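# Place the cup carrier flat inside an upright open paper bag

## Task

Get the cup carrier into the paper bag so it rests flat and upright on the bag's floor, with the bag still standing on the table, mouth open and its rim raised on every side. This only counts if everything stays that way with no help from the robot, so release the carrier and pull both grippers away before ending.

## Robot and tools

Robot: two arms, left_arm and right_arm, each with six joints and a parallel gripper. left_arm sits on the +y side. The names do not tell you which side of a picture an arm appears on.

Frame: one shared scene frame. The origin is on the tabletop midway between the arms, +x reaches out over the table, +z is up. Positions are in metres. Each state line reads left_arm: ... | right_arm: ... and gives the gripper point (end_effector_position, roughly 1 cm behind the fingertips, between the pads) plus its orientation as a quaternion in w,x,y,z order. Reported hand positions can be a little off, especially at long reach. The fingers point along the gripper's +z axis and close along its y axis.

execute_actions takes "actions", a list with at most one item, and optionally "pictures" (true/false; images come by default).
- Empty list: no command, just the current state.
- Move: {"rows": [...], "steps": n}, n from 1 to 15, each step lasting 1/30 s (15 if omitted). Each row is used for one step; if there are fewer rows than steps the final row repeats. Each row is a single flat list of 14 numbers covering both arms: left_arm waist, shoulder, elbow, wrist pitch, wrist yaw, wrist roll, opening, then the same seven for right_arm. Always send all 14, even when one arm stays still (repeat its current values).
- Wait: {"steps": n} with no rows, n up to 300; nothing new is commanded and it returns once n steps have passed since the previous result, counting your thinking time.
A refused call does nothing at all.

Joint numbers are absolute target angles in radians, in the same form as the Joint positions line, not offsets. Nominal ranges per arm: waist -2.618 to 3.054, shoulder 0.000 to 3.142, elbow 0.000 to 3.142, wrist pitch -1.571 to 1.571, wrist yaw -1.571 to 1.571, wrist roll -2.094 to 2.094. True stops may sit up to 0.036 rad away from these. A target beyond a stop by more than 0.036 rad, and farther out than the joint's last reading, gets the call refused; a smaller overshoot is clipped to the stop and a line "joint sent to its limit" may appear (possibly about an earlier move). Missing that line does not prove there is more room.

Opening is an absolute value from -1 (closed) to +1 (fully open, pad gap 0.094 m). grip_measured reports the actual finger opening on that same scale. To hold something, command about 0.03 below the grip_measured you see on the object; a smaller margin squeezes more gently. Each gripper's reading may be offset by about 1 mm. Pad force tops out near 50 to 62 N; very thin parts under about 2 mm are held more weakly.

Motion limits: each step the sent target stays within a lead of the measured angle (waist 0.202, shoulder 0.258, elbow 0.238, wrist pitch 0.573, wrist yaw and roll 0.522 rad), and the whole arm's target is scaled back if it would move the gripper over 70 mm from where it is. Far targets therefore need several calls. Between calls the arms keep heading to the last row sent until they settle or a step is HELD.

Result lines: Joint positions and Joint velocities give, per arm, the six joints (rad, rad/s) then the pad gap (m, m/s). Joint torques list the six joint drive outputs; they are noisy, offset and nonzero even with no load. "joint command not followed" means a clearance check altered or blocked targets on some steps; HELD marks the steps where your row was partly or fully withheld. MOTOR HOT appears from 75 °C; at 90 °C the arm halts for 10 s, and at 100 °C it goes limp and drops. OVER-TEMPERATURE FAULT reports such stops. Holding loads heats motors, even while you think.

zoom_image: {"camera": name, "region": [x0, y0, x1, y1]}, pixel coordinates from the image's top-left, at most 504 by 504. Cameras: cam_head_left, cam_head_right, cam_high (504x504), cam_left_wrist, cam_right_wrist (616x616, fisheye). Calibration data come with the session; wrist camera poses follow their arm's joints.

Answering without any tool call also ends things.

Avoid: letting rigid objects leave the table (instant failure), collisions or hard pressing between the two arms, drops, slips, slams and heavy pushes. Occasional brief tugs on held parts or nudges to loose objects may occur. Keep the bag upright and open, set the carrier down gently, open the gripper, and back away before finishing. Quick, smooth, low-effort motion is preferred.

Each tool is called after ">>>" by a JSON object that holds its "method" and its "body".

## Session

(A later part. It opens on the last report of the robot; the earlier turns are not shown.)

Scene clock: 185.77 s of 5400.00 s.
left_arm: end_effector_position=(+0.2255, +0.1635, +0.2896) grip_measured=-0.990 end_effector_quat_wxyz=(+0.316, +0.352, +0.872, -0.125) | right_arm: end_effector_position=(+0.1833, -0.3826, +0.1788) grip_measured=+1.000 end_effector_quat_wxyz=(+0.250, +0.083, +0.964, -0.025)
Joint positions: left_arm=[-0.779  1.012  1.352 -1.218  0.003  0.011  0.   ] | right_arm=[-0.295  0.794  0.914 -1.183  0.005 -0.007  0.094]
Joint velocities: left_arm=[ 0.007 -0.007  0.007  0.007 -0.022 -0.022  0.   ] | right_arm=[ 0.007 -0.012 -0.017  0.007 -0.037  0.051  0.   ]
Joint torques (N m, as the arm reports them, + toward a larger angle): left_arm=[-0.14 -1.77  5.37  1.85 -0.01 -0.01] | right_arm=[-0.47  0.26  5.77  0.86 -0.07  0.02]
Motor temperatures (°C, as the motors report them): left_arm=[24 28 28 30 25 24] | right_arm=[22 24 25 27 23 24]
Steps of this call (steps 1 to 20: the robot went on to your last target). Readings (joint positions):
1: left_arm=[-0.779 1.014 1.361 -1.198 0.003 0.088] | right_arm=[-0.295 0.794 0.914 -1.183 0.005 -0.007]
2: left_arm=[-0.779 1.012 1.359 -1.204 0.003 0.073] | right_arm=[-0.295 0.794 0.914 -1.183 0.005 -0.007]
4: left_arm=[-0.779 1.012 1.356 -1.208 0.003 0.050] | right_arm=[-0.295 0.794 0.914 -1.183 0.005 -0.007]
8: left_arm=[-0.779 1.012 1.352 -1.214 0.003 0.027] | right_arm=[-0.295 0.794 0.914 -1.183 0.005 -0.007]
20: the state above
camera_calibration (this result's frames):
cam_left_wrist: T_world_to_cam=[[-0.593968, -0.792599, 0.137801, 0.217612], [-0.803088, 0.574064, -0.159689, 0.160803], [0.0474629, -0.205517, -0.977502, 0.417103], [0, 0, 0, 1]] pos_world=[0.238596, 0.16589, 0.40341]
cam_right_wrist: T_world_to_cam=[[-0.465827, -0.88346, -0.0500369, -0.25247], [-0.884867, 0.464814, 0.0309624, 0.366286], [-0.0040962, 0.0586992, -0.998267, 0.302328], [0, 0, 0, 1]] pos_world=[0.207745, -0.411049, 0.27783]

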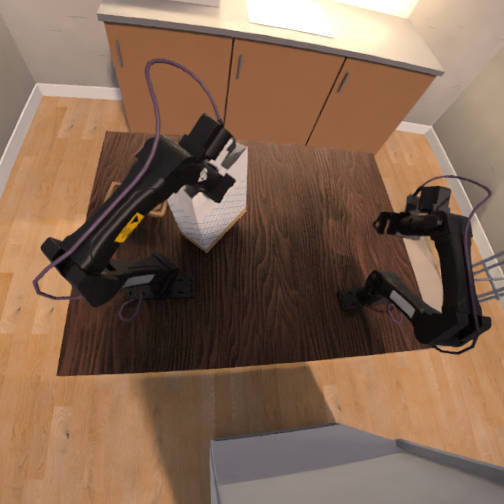

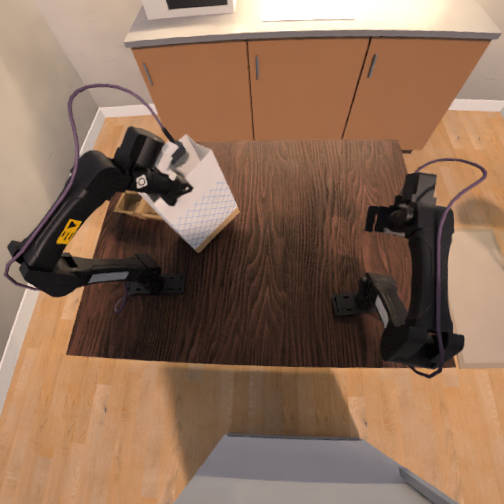

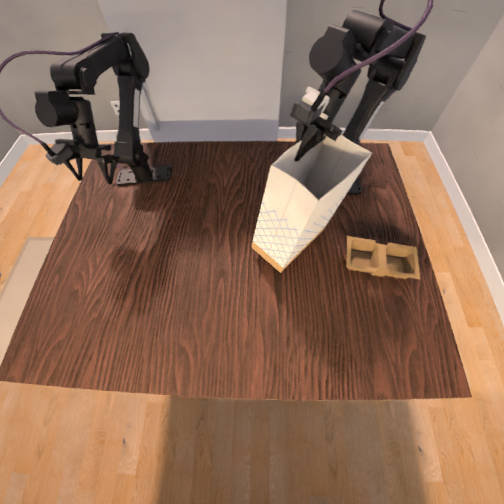

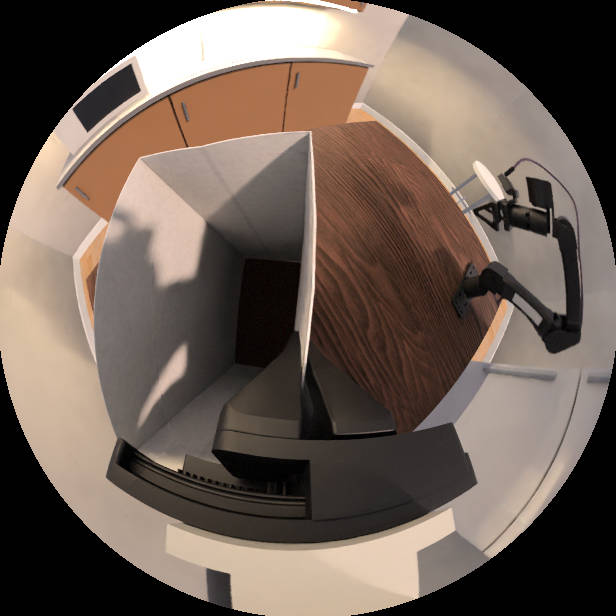

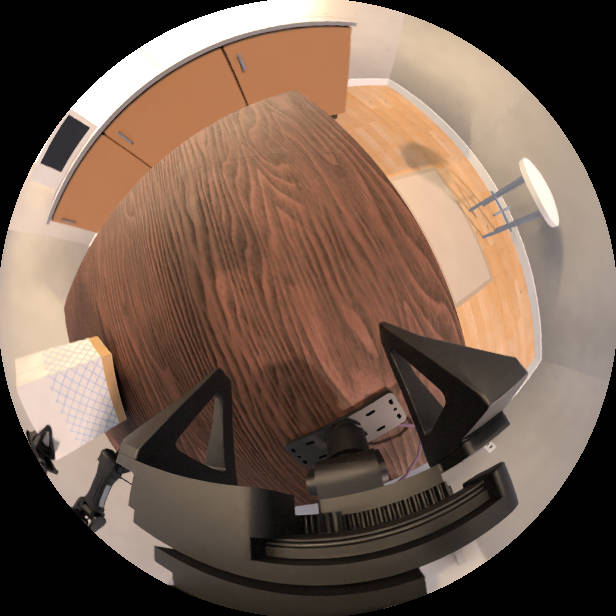

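>>> {"method": "execute_actions", "body": {"actions": [{"rows":[[-0.78,1.0,1.335,-1.23,0,0,0.2,-0.3,0.8,0.9,-1.2,0,0,1]],"steps":12}], "pictures": false}}

>>> {"method": "execute_actions", "body": {"actions": [{"rows":[[-0.78,0.85,1.6,-1.45,0,0,1,-0.3,0.8,0.9,-1.2,0,0,1]],"steps":15}], "pictures": false}}

>>> {"method": "execute_actions", "body": {"actions": [{"steps":15}]}}

Scene clock: 196.97 s of 5400.00 s.
left_arm: end_effector_position=(+0.2255, +0.1635, +0.2896) grip_measured=+0.198 end_effector_quat_wxyz=(+0.316, +0.352, +0.872, -0.125) | right_arm: end_effector_position=(+0.1833, -0.3826, +0.1788) grip_measured=+1.000 end_effector_quat_wxyz=(+0.250, +0.083, +0.964, -0.025)
Joint positions: left_arm=[-0.779  1.012  1.352 -1.218  0.003  0.01   0.056] | right_arm=[-0.295  0.794  0.914 -1.183  0.005 -0.007  0.094]
Joint velocities: left_arm=[-0.002 -0.012 -0.007 -0.007  0.007 -0.022  0.   ] | right_arm=[-0.017  0.002 -0.002  0.007 -0.081 -0.081  0.   ]
Joint torques (N m, as the arm reports them, + toward a larger angle): left_arm=[-0.14 -1.81  5.38  1.85  0.   -0.05] | right_arm=[-0.48  0.58  5.77  0.91 -0.03  0.01]
Motor temperatures (°C, as the motors report them): left_arm=[24 28 28 30 25 24] | right_arm=[22 24 25 27 23 24]
Steps of this call (steps 1 to 15: the robot went on to your last target; steps 16 to 90: nothing new was sent; then 7.80 s passed at rest; steps 91 to 102: all 12 steps of this action). Readings (joint positions):
91: left_arm=[-0.779 1.012 1.352 -1.218 0.003 0.010] | right_arm=[-0.295 0.794 0.914 -1.183 0.005 -0.007]
92: left_arm=[-0.779 1.012 1.352 -1.218 0.003 0.010] | right_arm=[-0.295 0.794 0.914 -1.183 0.005 -0.007]
94: left_arm=[-0.779 1.012 1.352 -1.218 0.003 0.010] | right_arm=[-0.295 0.794 0.914 -1.183 0.005 -0.007]
98: left_arm=[-0.779 1.012 1.352 -1.218 0.003 0.010] | right_arm=[-0.295 0.794 0.914 -1.183 0.005 -0.007]
102: the state above

Scene clock: 197.47 s of 5400.00 s.
left_arm: end_effector_position=(+0.1719, +0.2140, +0.3736) grip_measured=+0.999 end_effector_quat_wxyz=(+0.407, +0.336, +0.834, -0.161) | right_arm: end_effector_position=(+0.1833, -0.3826, +0.1788) grip_measured=+1.000 end_effector_quat_wxyz=(+0.250, +0.083, +0.964, -0.025)
Joint positions: left_arm=[-0.779  0.838  1.595 -1.421  0.003  0.01   0.094] | right_arm=[-0.295  0.794  0.914 -1.183  0.005 -0.007  0.094]
Joint velocities: left_arm=[ 0.012  0.046  0.007 -0.081 -0.007 -0.007  0.   ] | right_arm=[ 0.002  0.002 -0.017 -0.007 -0.007 -0.051  0.   ]
Joint torques (N m, as the arm reports them, + toward a larger angle): left_arm=[-0.16  2.32  5.61  2.13  0.   -0.05] | right_arm=[-0.44  0.61  5.6   0.85 -0.06  0.05]
Motor temperatures (°C, as the motors report them): left_arm=[24 28 28 30 25 24] | right_arm=[22 24 25 27 23 24]
Steps of this call (steps 1 to 15: all 15 steps of this action). Readings (joint positions):
1: left_arm=[-0.779 1.008 1.370 -1.242 0.003 0.010] | right_arm=[-0.295 0.794 0.914 -1.183 0.005 -0.007]
2: left_arm=[-0.779 1.001 1.401 -1.274 0.003 0.010] | right_arm=[-0.295 0.794 0.914 -1.183 0.005 -0.007]
4: left_arm=[-0.779 0.961 1.475 -1.317 0.003 0.010] | right_arm=[-0.295 0.794 0.914 -1.183 0.005 -0.007]
8: left_arm=[-0.779 0.852 1.584 -1.368 0.003 0.010] | right_arm=[-0.295 0.794 0.914 -1.183 0.005 -0.007]
15: the state above

Scene clock: 197.97 s of 5400.00 s.
left_arm: end_effector_position=(+0.1708, +0.2151, +0.3712) grip_measured=+0.999 end_effector_quat_wxyz=(+0.402, +0.337, +0.836, -0.159) | right_arm: end_effector_position=(+0.1833, -0.3826, +0.1788) grip_measured=+1.000 end_effector_quat_wxyz=(+0.250, +0.083, +0.964, -0.025)
Joint positions: left_arm=[-0.779  0.839  1.595 -1.433  0.003  0.01   0.094] | right_arm=[-0.295  0.794  0.914 -1.183  0.005 -0.007  0.094]
Joint velocities: left_arm=[-0.002 -0.007 -0.007  0.007 -0.037 -0.022 -0.   ] | right_arm=[-0.007  0.002  0.007 -0.022  0.007 -0.066  0.   ]
Joint torques (N m, as the arm reports them, + toward a larger angle): left_arm=[-0.13  2.48  5.49  2.08 -0.01 -0.06] | right_arm=[-0.38  0.32  5.56  0.87 -0.02  0.06]
Motor temperatures (°C, as the motors report them): left_arm=[24 28 28 30 25 24] | right_arm=[22 24 25 27 23 24]
Steps of this call (steps 1 to 15: the robot went on to your last target). Readings (joint positions):
1: left_arm=[-0.779 0.839 1.595 -1.423 0.003 0.010] | right_arm=[-0.295 0.794 0.914 -1.183 0.005 -0.007]
2: left_arm=[-0.779 0.839 1.595 -1.425 0.003 0.010] | right_arm=[-0.295 0.794 0.914 -1.183 0.005 -0.007]
4: left_arm=[-0.779 0.839 1.595 -1.428 0.003 0.010] | right_arm=[-0.295 0.794 0.914 -1.183 0.005 -0.007]
8: left_arm=[-0.779 0.839 1.595 -1.431 0.003 0.010] | right_arm=[-0.295 0.794 0.914 -1.183 0.005 -0.007]
15: the state above
camera_calibration (this result's frames):
cam_left_wrist: T_world_to_cam=[[-0.614801, -0.772592, 0.158496, 0.206326], [-0.766256, 0.537549, -0.351985, 0.173232], [0.186741, -0.337849, -0.922489, 0.494311], [0, 0, 0, 1]] pos_world=[0.167281, 0.233288, 0.484269]
cam_right_wrist: T_world_to_cam=[[-0.465827, -0.88346, -0.0500369, -0.25247], [-0.884867, 0.464814, 0.0309624, 0.366286], [-0.0040962, 0.0586992, -0.998267, 0.302328], [0, 0, 0, 1]] pos_world=[0.207745, -0.411049, 0.27783]

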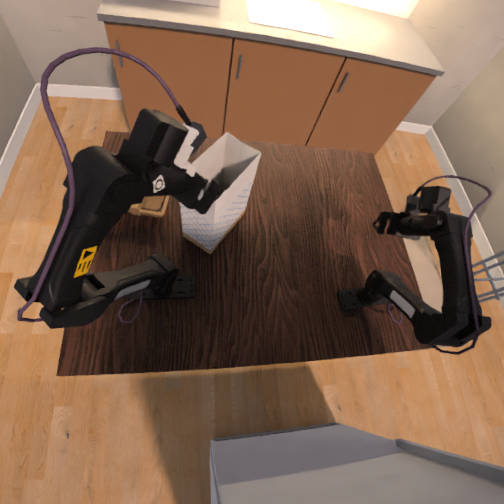

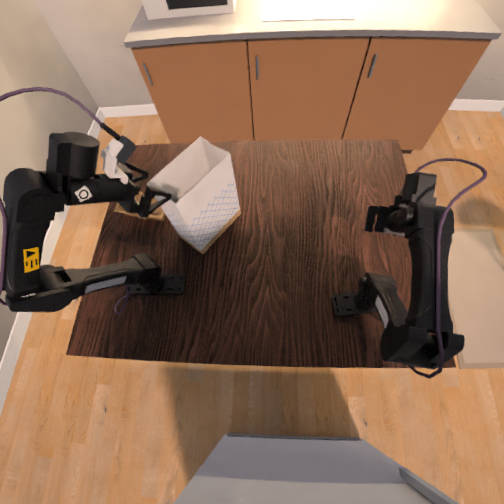

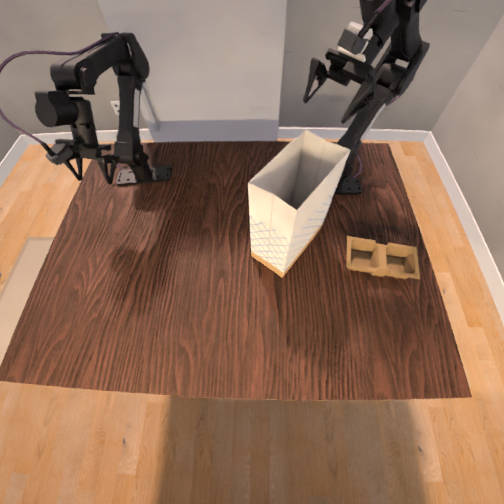

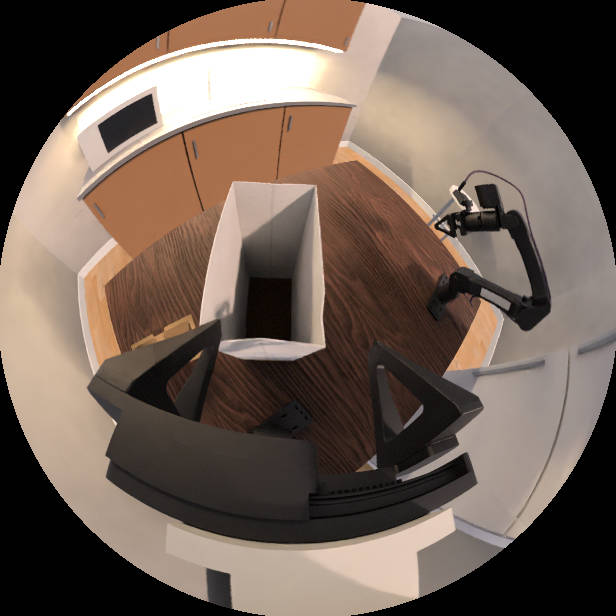

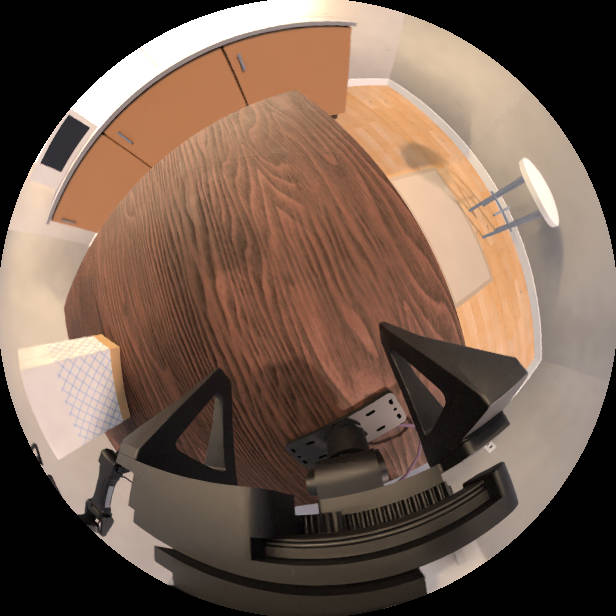

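>>> {"method": "execute_actions", "body": {"actions": [{"rows":[[0.517,0.85,1.6,-1.45,0,-0.9,0.1,-0.3,0.8,0.9,-1.2,0,0,1]],"steps":15}], "pictures": false}}

>>> {"method": "execute_actions", "body": {"actions": [{"rows":[[0.517,1.3,1.5,-1.35,0,-0.9,0.1,-0.3,0.8,0.9,-1.2,0,0,1]],"steps":15}], "pictures": false}}

>>> {"method": "execute_actions", "body": {"actions": [{"rows":[[0.517,1.7,1.422,-1.27,0,-0.9,0.1,-0.3,0.8,0.9,-1.2,0,0,1]],"steps":15}], "pictures": false}}

>>> {"method": "execute_actions", "body": {"actions": [{"steps":15}]}}

Scene clock: 218.47 s of 5400.00 s.
left_arm: end_effector_position=(+0.2067, +0.3959, +0.3712) grip_measured=+0.102 end_effector_quat_wxyz=(+0.419, -0.512, +0.742, -0.107) | right_arm: end_effector_position=(+0.1833, -0.3826, +0.1788) grip_measured=+1.000 end_effector_quat_wxyz=(+0.250, +0.083, +0.964, -0.025)
Joint positions: left_arm=[ 0.337  0.839  1.595 -1.433  0.005 -0.849  0.052] | right_arm=[-0.295  0.794  0.914 -1.183  0.005 -0.007  0.094]
Joint velocities: left_arm=[ 2.205  0.007 -0.002 -0.037 -0.081 -0.286 -0.001] | right_arm=[-0.017 -0.007  0.002  0.007 -0.051  0.007  0.   ]
Joint torques (N m, as the arm reports them, + toward a larger angle): left_arm=[-0.8   2.52  5.62  2.06  0.05 -0.01] | right_arm=[-0.5   0.44  5.62  0.93 -0.04  0.04]
Motor temperatures (°C, as the motors report them): left_arm=[24 27 28 30 25 25] | right_arm=[22 24 25 27 23 24]
Steps of this call (steps 1 to 15: the robot went on to your last target; steps 16 to 90: nothing new was sent; then 17.00 s passed at rest; steps 91 to 105: all 15 steps of this action). Readings (joint positions):
91: left_arm=[-0.737 0.839 1.595 -1.433 0.015 -0.073] | right_arm=[-0.295 0.794 0.914 -1.183 0.005 -0.007]
92: left_arm=[-0.660 0.839 1.595 -1.433 0.014 -0.173] | right_arm=[-0.295 0.794 0.914 -1.183 0.005 -0.007]
94: left_arm=[-0.506 0.839 1.595 -1.433 0.010 -0.374] | right_arm=[-0.295 0.794 0.914 -1.183 0.005 -0.007]
98: left_arm=[-0.199 0.839 1.595 -1.433 0.006 -0.680] | right_arm=[-0.295 0.794 0.914 -1.183 0.005 -0.007]
105: the state above

Scene clock: 218.97 s of 5400.00 s.
left_arm: end_effector_position=(+0.2874, +0.4783, +0.2386) grip_measured=+0.102 end_effector_quat_wxyz=(+0.180, -0.640, +0.746, -0.033) | right_arm: end_effector_position=(+0.1833, -0.3826, +0.1788) grip_measured=+1.000 end_effector_quat_wxyz=(+0.250, +0.083, +0.964, -0.025)
Joint positions: left_arm=[ 0.507  1.342  1.487 -1.347  0.    -0.889  0.052] | right_arm=[-0.295  0.794  0.914 -1.183  0.005 -0.007  0.094]
Joint velocities: left_arm=[ 0.017 -0.232  0.002  0.066  0.051 -0.051  0.001] | right_arm=[ 0.007  0.002 -0.012 -0.022  0.081  0.007  0.   ]
Joint torques (N m, as the arm reports them, + toward a larger angle): left_arm=[ 0.54 -5.81  7.95  1.39  0.01 -0.03] | right_arm=[-0.46  0.57  5.74  0.9  -0.07  0.01]
Motor temperatures (°C, as the motors report them): left_arm=[24 27 28 30 25 25] | right_arm=[22 24 25 27 23 24]
Steps of this call (steps 1 to 15: all 15 steps of this action). Readings (joint positions):
1: left_arm=[0.395 0.854 1.593 -1.432 0.000 -0.857] | right_arm=[-0.295 0.794 0.914 -1.183 0.005 -0.007]
2: left_arm=[0.430 0.880 1.593 -1.428 -0.001 -0.862] | right_arm=[-0.295 0.794 0.914 -1.183 0.005 -0.007]
4: left_arm=[0.468 0.969 1.584 -1.413 -0.001 -0.869] | right_arm=[-0.295 0.794 0.914 -1.183 0.005 -0.007]
8: left_arm=[0.498 1.210 1.549 -1.374 -0.001 -0.880] | right_arm=[-0.295 0.794 0.914 -1.183 0.005 -0.007]
15: the state above

Scene clock: 219.47 s of 5400.00 s.
left_arm: end_effector_position=(+0.3091, +0.4908, +0.1117) grip_measured=+0.102 end_effector_quat_wxyz=(-0.008, -0.652, +0.759, +0.001) | right_arm: end_effector_position=(+0.1833, -0.3826, +0.1788) grip_measured=+1.000 end_effector_quat_wxyz=(+0.250, +0.083, +0.964, -0.025)
Joint positions: left_arm=[ 0.507  1.727  1.411 -1.271  0.001 -0.889  0.052] | right_arm=[-0.295  0.794  0.914 -1.183  0.005 -0.007  0.094]
Joint velocities: left_arm=[ 0.012 -0.154 -0.002 -0.022 -0.037  0.022  0.   ] | right_arm=[-0.012  0.012  0.027 -0.066 -0.051 -0.051  0.   ]
Joint torques (N m, as the arm reports them, + toward a larger angle): left_arm=[ 0.57 -8.37  7.56  0.57  0.01 -0.06] | right_arm=[-0.42  0.38  5.6   0.93 -0.04  0.09]
Motor temperatures (°C, as the motors report them): left_arm=[24 28 28 30 25 25] | right_arm=[22 24 25 27 23 24]
Steps of this call (steps 1 to 15: all 15 steps of this action). Readings (joint positions):
1: left_arm=[0.507 1.354 1.486 -1.349 0.000 -0.889] | right_arm=[-0.295 0.794 0.914 -1.183 0.005 -0.007]
2: left_arm=[0.507 1.380 1.486 -1.342 0.000 -0.889] | right_arm=[-0.295 0.794 0.914 -1.183 0.005 -0.007]
4: left_arm=[0.507 1.484 1.486 -1.331 0.000 -0.889] | right_arm=[-0.295 0.794 0.914 -1.183 0.005 -0.007]
8: left_arm=[0.507 1.703 1.443 -1.276 0.000 -0.889] | right_arm=[-0.295 0.794 0.914 -1.183 0.005 -0.007]
15: the state above

Scene clock: 219.97 s of 5400.00 s.
left_arm: end_effector_position=(+0.3091, +0.4909, +0.1138) grip_measured=+0.102 end_effector_quat_wxyz=(-0.005, -0.652, +0.759, +0.000) | right_arm: end_effector_position=(+0.1833, -0.3826, +0.1788) grip_measured=+1.000 end_effector_quat_wxyz=(+0.250, +0.083, +0.964, -0.025)
Joint positions: left_arm=[ 0.507  1.72   1.411 -1.271  0.001 -0.889  0.052] | right_arm=[-0.295  0.794  0.914 -1.183  0.005 -0.007  0.094]
Joint velocities: left_arm=[ 0.007 -0.002 -0.012  0.037 -0.007  0.051  0.   ] | right_arm=[ 0.002 -0.002  0.007 -0.037 -0.095  0.007  0.   ]
Joint torques (N m, as the arm reports them, + toward a larger angle): left_arm=[ 0.58 -8.28  7.72  0.58  0.01 -0.06] | right_arm=[-0.48  0.42  5.7   0.89 -0.06  0.05]
Motor temperatures (°C, as the motors report them): left_arm=[24 28 28 30 25 25] | right_arm=[22 24 25 27 23 24]
Steps of this call (steps 1 to 15: the robot went on to your last target). Readings (joint positions):
1: left_arm=[0.507 1.723 1.411 -1.271 0.001 -0.889] | right_arm=[-0.295 0.794 0.914 -1.183 0.005 -0.007]
2: left_arm=[0.507 1.721 1.411 -1.271 0.001 -0.889] | right_arm=[-0.295 0.794 0.914 -1.183 0.005 -0.007]
4: left_arm=[0.507 1.720 1.411 -1.271 0.001 -0.889] | right_arm=[-0.295 0.794 0.914 -1.183 0.005 -0.007]
8: left_arm=[0.507 1.720 1.411 -1.271 0.001 -0.889] | right_arm=[-0.295 0.794 0.914 -1.183 0.005 -0.007]
15: the state above
All arms were judged still, so your last target was given up. Only a new action makes them travel on or press farther. Fingers that are still opening or closing keep moving.
camera_calibration (this result's frames):
cam_left_wrist: T_world_to_cam=[[0.99911, 0.0348327, 0.023808, -0.334634], [0.0179779, -0.861959, 0.506659, 0.387192], [0.0381698, -0.50578, -0.861818, 0.445651], [0, 0, 0, 1]] pos_world=[0.310364, 0.570801, 0.195862]
cam_right_wrist: T_world_to_cam=[[-0.465827, -0.88346, -0.0500369, -0.25247], [-0.884867, 0.464814, 0.0309624, 0.366286], [-0.0040962, 0.0586992, -0.998267, 0.302328], [0, 0, 0, 1]] pos_world=[0.207745, -0.411049, 0.27783]

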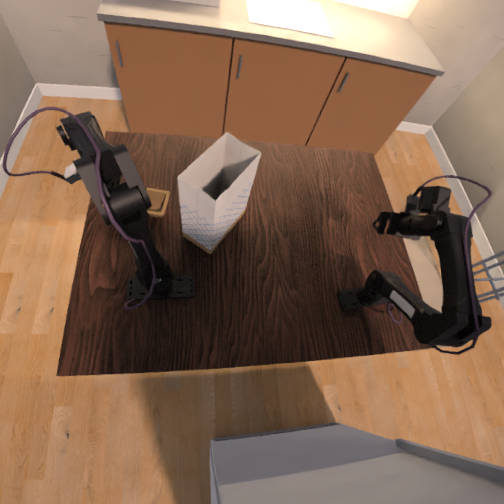

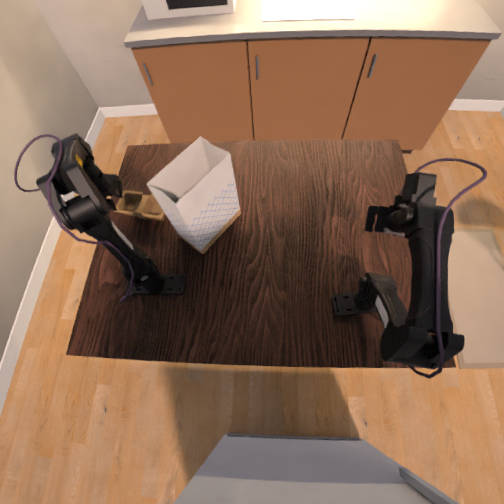

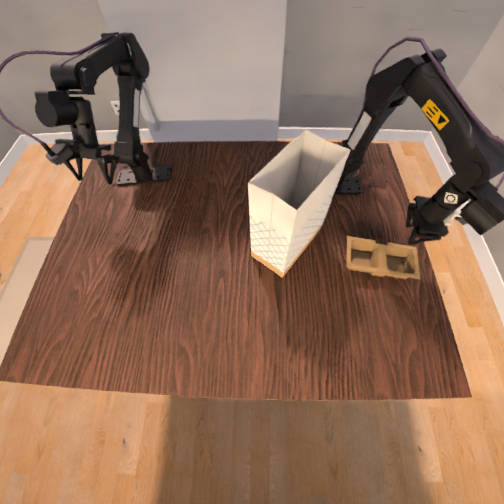

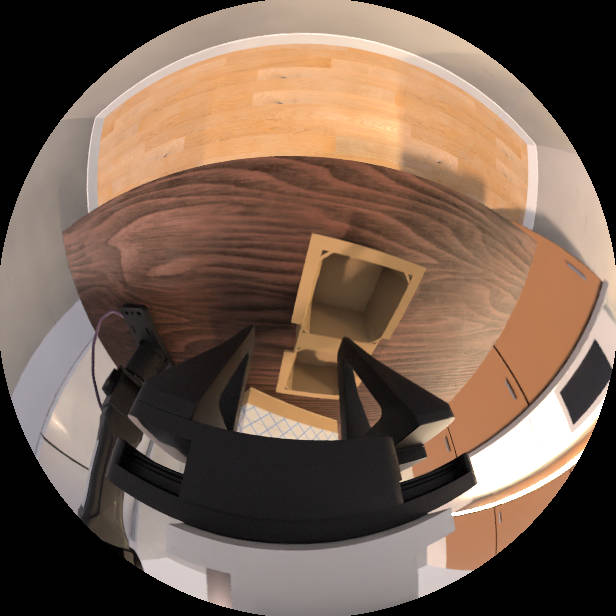

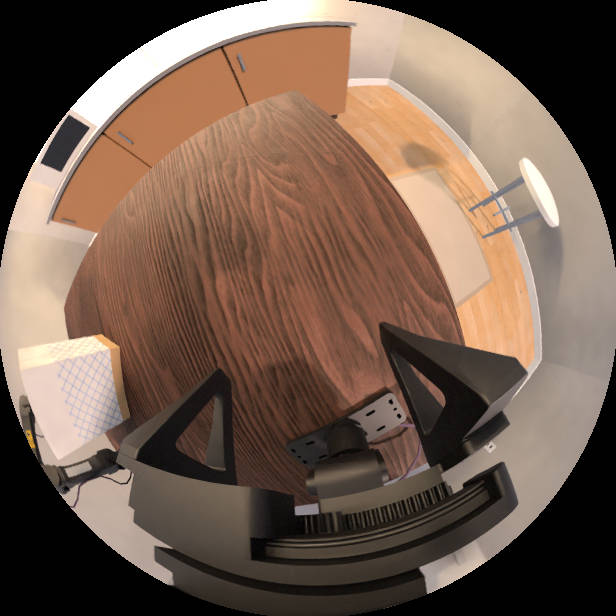

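>>> {"method": "execute_actions", "body": {"actions": [{"rows":[[0.53,1.72,1.38,-1.22,0,-0.9,0.1,-0.3,0.8,0.9,-1.2,0,0,1],[0.53,1.73,1.35,-1.17,0,-0.9,0.1,-0.3,0.8,0.9,-1.2,0,0,1],[0.53,1.74,1.32,-1.13,0,-0.9,0.1,-0.3,0.8,0.9,-1.2,0,0,1],[0.53,1.75,1.29,-1.09,0,-0.9,0.1,-0.3,0.8,0.9,-1.2,0,0,1],[0.53,1.76,1.26,-1.05,0,-0.9,0.1,-0.3,0.8,0.9,-1.2,0,0,1],[0.53,1.77,1.23,-1.01,0,-0.9,0.1,-0.3,0.8,0.9,-1.2,0,0,1],[0.53,1.775,1.21,-0.98,0,-0.9,0.1,-0.3,0.8,0.9,-1.2,0,0,1],[0.53,1.78,1.19,-0.945,0,-0.9,0.1,-0.3,0.8,0.9,-1.2,0,0,1]],"steps":15}], "pictures": false}}

>>> {"method": "execute_actions", "body": {"actions": [{"steps":12}]}}

Scene clock: 236.43 s of 5400.00 s.
left_arm: end_effector_position=(+0.3084, +0.4955, +0.0402) grip_measured=+0.102 end_effector_quat_wxyz=(-0.008, -0.657, +0.754, +0.001) | right_arm: end_effector_position=(+0.1832, -0.3826, +0.1788) grip_measured=+1.000 end_effector_quat_wxyz=(+0.250, +0.083, +0.964, -0.025)
Joint positions: left_arm=[ 0.522  1.79   1.195 -0.991  0.002 -0.89   0.052] | right_arm=[-0.295  0.794  0.914 -1.183  0.005 -0.007  0.094]
Joint velocities: left_arm=[ 0.007 -0.002  0.002  0.256  0.037 -0.051 -0.001] | right_arm=[ 0.002 -0.002 -0.002 -0.037 -0.051 -0.051  0.   ]
Joint torques (N m, as the arm reports them, + toward a larger angle): left_arm=[ 0.43 -7.56  5.86  0.63  0.02 -0.06] | right_arm=[-0.42  0.3   5.73  0.86 -0.01  0.08]
Motor temperatures (°C, as the motors report them): left_arm=[24 31 28 29 25 25] | right_arm=[22 24 25 27 23 24]
Steps of this call (steps 1 to 90: nothing new was sent; then 12.97 s passed at rest; steps 91 to 105: all 15 steps of this action). Readings (joint positions):
91: left_arm=[0.508 1.720 1.409 -1.267 0.002 -0.889] | right_arm=[-0.295 0.794 0.914 -1.183 0.005 -0.007]
92: left_arm=[0.511 1.720 1.401 -1.252 0.002 -0.889] | right_arm=[-0.295 0.794 0.914 -1.183 0.005 -0.007]
94: left_arm=[0.518 1.721 1.363 -1.202 0.002 -0.889] | right_arm=[-0.295 0.794 0.914 -1.183 0.005 -0.007]
98: left_arm=[0.522 1.752 1.249 -1.085 0.002 -0.890] | right_arm=[-0.295 0.794 0.914 -1.183 0.005 -0.007]
105: the state above

Scene clock: 236.83 s of 5400.00 s.
left_arm: end_effector_position=(+0.3144, +0.4991, +0.0402) grip_measured=+0.102 end_effector_quat_wxyz=(+0.006, -0.657, +0.754, -0.002) | right_arm: end_effector_position=(+0.1832, -0.3826, +0.1788) grip_measured=+1.000 end_effector_quat_wxyz=(+0.250, +0.083, +0.964, -0.025)
Joint positions: left_arm=[ 0.522  1.79   1.195 -0.963  0.002 -0.89   0.052] | right_arm=[-0.295  0.794  0.914 -1.183  0.005 -0.007  0.094]
Joint velocities: left_arm=[ 0.002 -0.002 -0.022  0.007 -0.022  0.066  0.   ] | right_arm=[ 0.007  0.017 -0.012 -0.037 -0.051 -0.022  0.   ]
Joint torques (N m, as the arm reports them, + toward a larger angle): left_arm=[ 0.5  -7.92  5.94  0.83  0.03 -0.06] | right_arm=[-0.53  0.41  5.67  0.91 -0.05  0.04]
Motor temperatures (°C, as the motors report them): left_arm=[24 31 28 29 25 25] | right_arm=[22 24 25 27 23 24]
Steps of this call (steps 1 to 12: the robot went on to your last target). Readings (joint positions):
1: left_arm=[0.522 1.790 1.195 -0.984 0.002 -0.890] | right_arm=[-0.295 0.794 0.914 -1.183 0.005 -0.007]
2: left_arm=[0.522 1.790 1.195 -0.979 0.002 -0.890] | right_arm=[-0.295 0.794 0.914 -1.183 0.005 -0.007]
4: left_arm=[0.522 1.790 1.195 -0.971 0.002 -0.890] | right_arm=[-0.295 0.794 0.914 -1.183 0.005 -0.007]
8: left_arm=[0.522 1.790 1.195 -0.965 0.002 -0.890] | right_arm=[-0.295 0.794 0.914 -1.183 0.005 -0.007]
12: the state above
camera_calibration (this result's frames):
cam_left_wrist: T_world_to_cam=[[0.997801, 0.0493098, 0.0442979, -0.346086], [0.0207706, -0.867223, 0.497487, 0.433631], [0.0629471, -0.495472, -0.86634, 0.373442], [0, 0, 0, 1]] pos_world=[0.312811, 0.578151, 0.123133]
cam_right_wrist: T_world_to_cam=[[-0.465845, -0.883457, -0.0499216, -0.252513], [-0.884855, 0.464812, 0.031326, 0.36614], [-0.00447101, 0.0587665, -0.998262, 0.302374], [0, 0, 0, 1]] pos_world=[0.207701, -0.411041, 0.277773]

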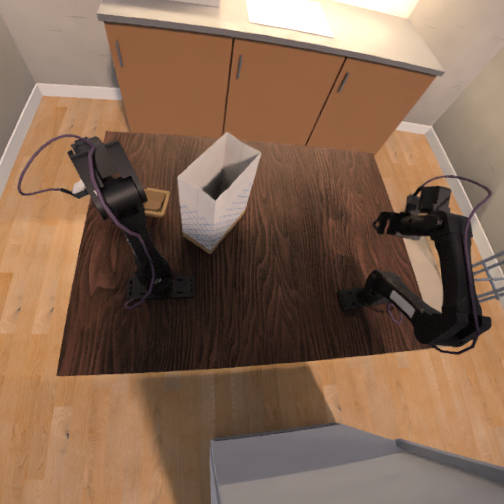

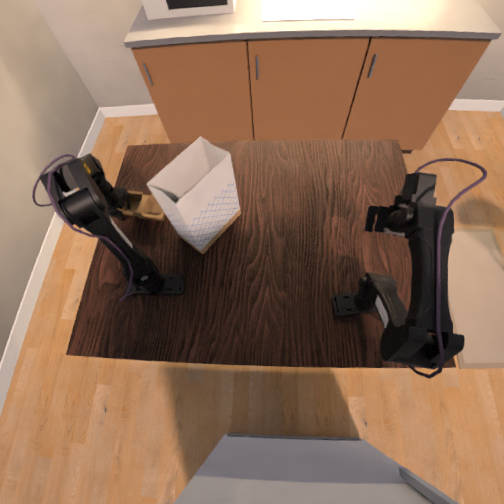

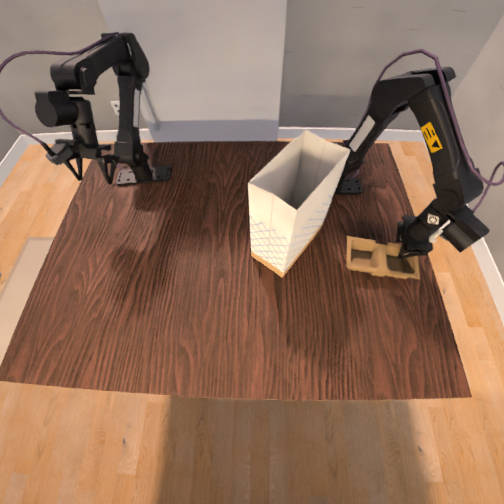

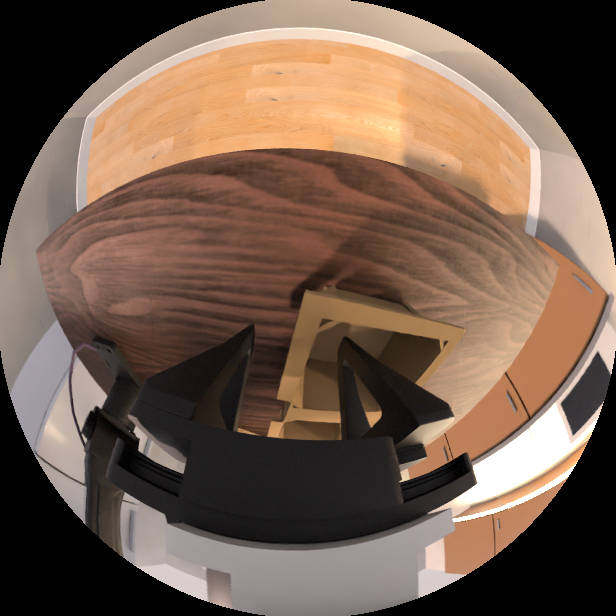

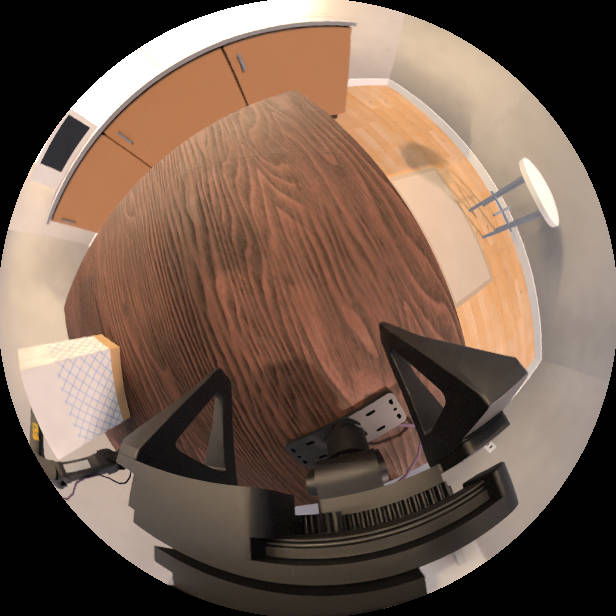

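>>> {"method": "execute_actions", "body": {"actions": [{"rows":[[0.53,1.77,1.19,-0.955,0,-0.9,-1,-0.3,0.8,0.9,-1.2,0,0,1]],"steps":15}], "pictures": false}}

>>> {"method": "execute_actions", "body": {"actions": [{"rows":[[0.53,1.75,1.2,-0.98,0,-0.9,-1,-0.3,0.8,0.9,-1.2,0,0,1],[0.53,1.73,1.21,-1.01,0,-0.9,-1,-0.3,0.8,0.9,-1.2,0,0,1],[0.53,1.73,1.22,-1.03,0,-0.75,-1,-0.3,0.8,0.9,-1.2,0,0,1],[0.53,1.73,1.22,-1.03,0,-0.6,-1,-0.3,0.8,0.9,-1.2,0,0,1],[0.53,1.73,1.22,-1.03,0,-0.45,-1,-0.3,0.8,0.9,-1.2,0,0,1],[0.53,1.73,1.22,-1.03,0,-0.3,-1,-0.3,0.8,0.9,-1.2,0,0,1],[0.53,1.73,1.22,-1.03,0,-0.15,-1,-0.3,0.8,0.9,-1.2,0,0,1],[0.53,1.73,1.22,-1.03,0,0,-1,-0.3,0.8,0.9,-1.2,0,0,1]],"steps":15}], "pictures": false}}

>>> {"method": "execute_actions", "body": {"actions": [{"steps":15}]}}

Scene clock: 247.27 s of 5400.00 s.
left_arm: end_effector_position=(+0.3211, +0.4972, +0.0505) grip_measured=-0.840 end_effector_quat_wxyz=(+0.025, -0.657, +0.753, -0.020) | right_arm: end_effector_position=(+0.1832, -0.3826, +0.1788) grip_measured=+1.000 end_effector_quat_wxyz=(+0.250, +0.083, +0.964, -0.025)
Joint positions: left_arm=[ 0.522  1.756  1.195 -0.953  0.031 -0.89   0.008] | right_arm=[-0.295  0.794  0.914 -1.183  0.005 -0.007  0.094]
Joint velocities: left_arm=[ 0.002 -0.012  0.017 -0.037  0.007 -0.051 -0.   ] | right_arm=[-0.017  0.012 -0.012 -0.022 -0.051 -0.051  0.   ]
Joint torques (N m, as the arm reports them, + toward a larger angle): left_arm=[ 0.56 -5.96  6.11  0.71 -0.3  -0.05] | right_arm=[-0.39  0.39  5.49  0.89 -0.07  0.04]
Motor temperatures (°C, as the motors report them): left_arm=[24 32 28 28 25 25] | right_arm=[22 24 25 27 23 24]
Steps of this call (steps 1 to 30: the robot went on to your last target; steps 31 to 90: nothing new was sent; then 6.93 s passed at rest; steps 91 to 105: all 15 steps of this action). Readings (joint positions):
91: left_arm=[0.522 1.790 1.195 -0.961 0.002 -0.890] | right_arm=[-0.295 0.794 0.914 -1.183 0.005 -0.007]
92: left_arm=[0.522 1.790 1.195 -0.961 0.002 -0.890] | right_arm=[-0.295 0.794 0.914 -1.183 0.005 -0.007]
94: left_arm=[0.522 1.788 1.195 -0.961 0.012 -0.890] | right_arm=[-0.295 0.794 0.914 -1.183 0.005 -0.007]
98: left_arm=[0.522 1.756 1.195 -0.953 0.031 -0.890] | right_arm=[-0.295 0.794 0.914 -1.183 0.005 -0.007]
105: the state above

Scene clock: 247.77 s of 5400.00 s.
left_arm: end_effector_position=(+0.3112, +0.4930, +0.0527) grip_measured=-0.842 end_effector_quat_wxyz=(+0.012, -0.322, +0.947, -0.009) | right_arm: end_effector_position=(+0.1832, -0.3826, +0.1788) grip_measured=+1.000 end_effector_quat_wxyz=(+0.250, +0.083, +0.964, -0.025)
Joint positions: left_arm=[ 0.522  1.747  1.195 -0.999  0.023 -0.11   0.007] | right_arm=[-0.295  0.794  0.914 -1.183  0.005 -0.007  0.094]
Joint velocities: left_arm=[-0.007  0.002  0.007  0.051 -0.007  0.696 -0.   ] | right_arm=[ 0.002 -0.017  0.002  0.037 -0.037 -0.022  0.   ]
Joint torques (N m, as the arm reports them, + toward a larger angle): left_arm=[ 0.44 -8.15  8.65  0.32 -0.18  0.1 ] | right_arm=[-0.48  0.52  5.71  0.89 -0.02  0.03]
Motor temperatures (°C, as the motors report them): left_arm=[24 32 28 28 25 25] | right_arm=[22 24 25 27 23 24]
Steps of this call (steps 1 to 15: all 15 steps of this action). Readings (joint positions):
1: left_arm=[0.522 1.756 1.195 -0.953 0.031 -0.890] | right_arm=[-0.295 0.794 0.914 -1.183 0.005 -0.007]
2: left_arm=[0.522 1.754 1.195 -0.954 0.031 -0.890] | right_arm=[-0.295 0.794 0.914 -1.183 0.005 -0.007]
4: left_arm=[0.522 1.749 1.195 -0.963 0.028 -0.823] | right_arm=[-0.295 0.794 0.914 -1.183 0.005 -0.007]
8: left_arm=[0.522 1.747 1.195 -0.984 0.023 -0.477] | right_arm=[-0.295 0.794 0.914 -1.183 0.005 -0.007]
15: the state above

Scene clock: 248.27 s of 5400.00 s.
left_arm: end_effector_position=(+0.3101, +0.4927, +0.0526) grip_measured=-0.842 end_effector_quat_wxyz=(+0.010, -0.277, +0.961, -0.008) | right_arm: end_effector_position=(+0.1832, -0.3826, +0.1788) grip_measured=+1.000 end_effector_quat_wxyz=(+0.250, +0.083, +0.964, -0.025)
Joint positions: left_arm=[ 0.522  1.747  1.195 -1.003  0.021 -0.018  0.007] | right_arm=[-0.295  0.794  0.914 -1.183  0.005 -0.007  0.094]
Joint velocities: left_arm=[-0.017  0.007  0.002  0.007 -0.081  0.037  0.001] | right_arm=[ 0.002  0.002 -0.012  0.022  0.11   0.037  0.   ]
Joint torques (N m, as the arm reports them, + toward a larger angle): left_arm=[ 0.44 -8.15  8.61  0.29 -0.19  0.17] | right_arm=[-0.55  0.51  5.57  0.87 -0.03  0.04]
Motor temperatures (°C, as the motors report them): left_arm=[24 32 28 28 25 25] | right_arm=[22 24 25 27 23 24]
Steps of this call (steps 1 to 15: the robot went on to your last target). Readings (joint positions):
1: left_arm=[0.522 1.747 1.195 -1.000 0.022 -0.091] | right_arm=[-0.295 0.794 0.914 -1.183 0.005 -0.007]
2: left_arm=[0.522 1.747 1.195 -1.000 0.022 -0.076] | right_arm=[-0.295 0.794 0.914 -1.183 0.005 -0.007]
4: left_arm=[0.522 1.747 1.195 -1.001 0.021 -0.054] | right_arm=[-0.295 0.794 0.914 -1.183 0.005 -0.007]
8: left_arm=[0.522 1.747 1.195 -1.002 0.021 -0.030] | right_arm=[-0.295 0.794 0.914 -1.183 0.005 -0.007]
15: the state above
camera_calibration (this result's frames):
cam_left_wrist: T_world_to_cam=[[0.679176, -0.731884, 0.0553598, 0.14106], [-0.65642, -0.571937, 0.491936, 0.486781], [-0.328378, -0.370451, -0.868869, 0.441208], [0, 0, 0, 1]] pos_world=[0.368611, 0.545093, 0.136078]
cam_right_wrist: T_world_to_cam=[[-0.465845, -0.883457, -0.0499216, -0.252513], [-0.884855, 0.464812, 0.031326, 0.36614], [-0.00447101, 0.0587665, -0.998262, 0.302374], [0, 0, 0, 1]] pos_world=[0.207701, -0.411041, 0.277773]

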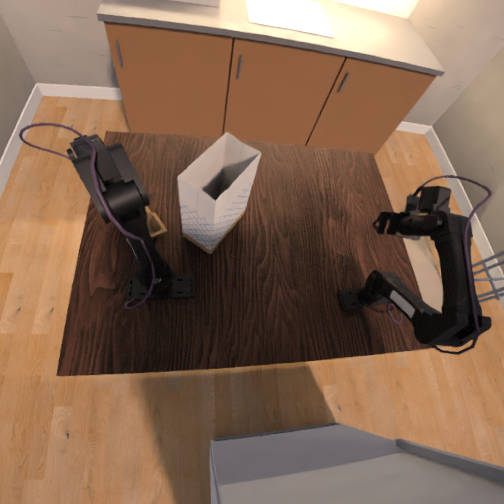

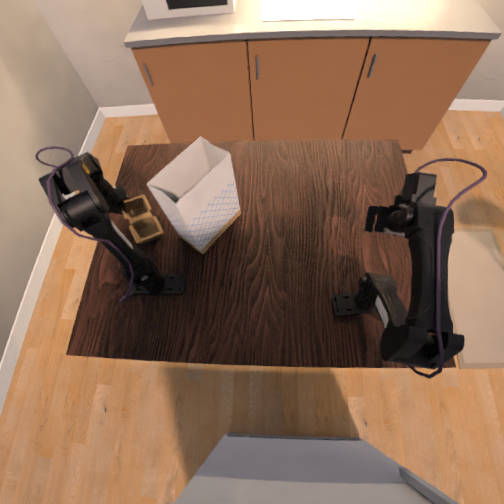

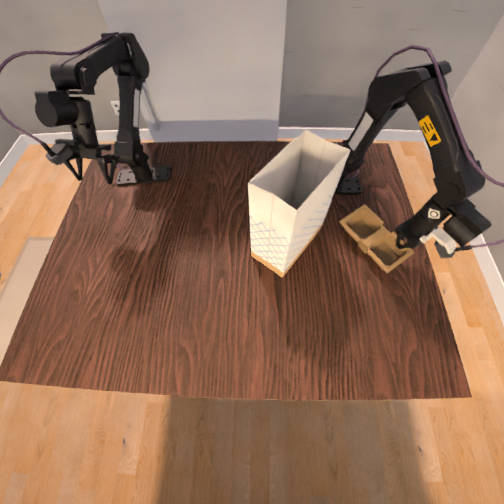

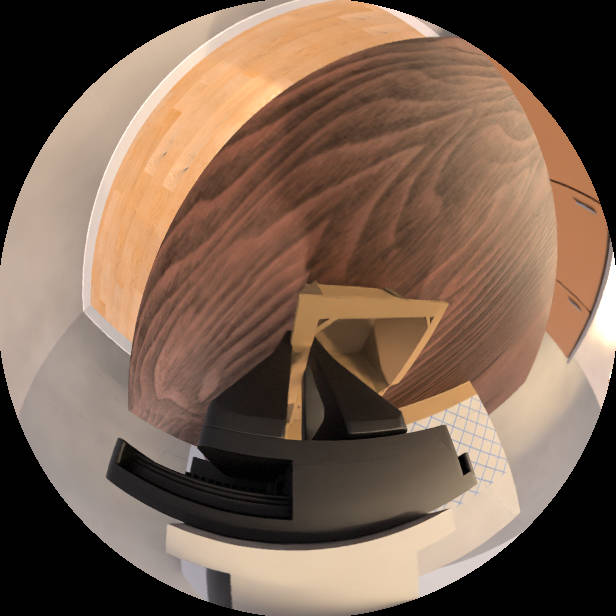

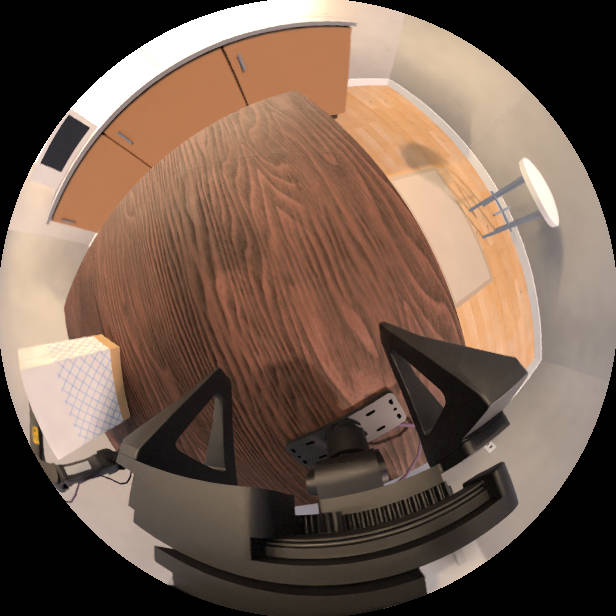

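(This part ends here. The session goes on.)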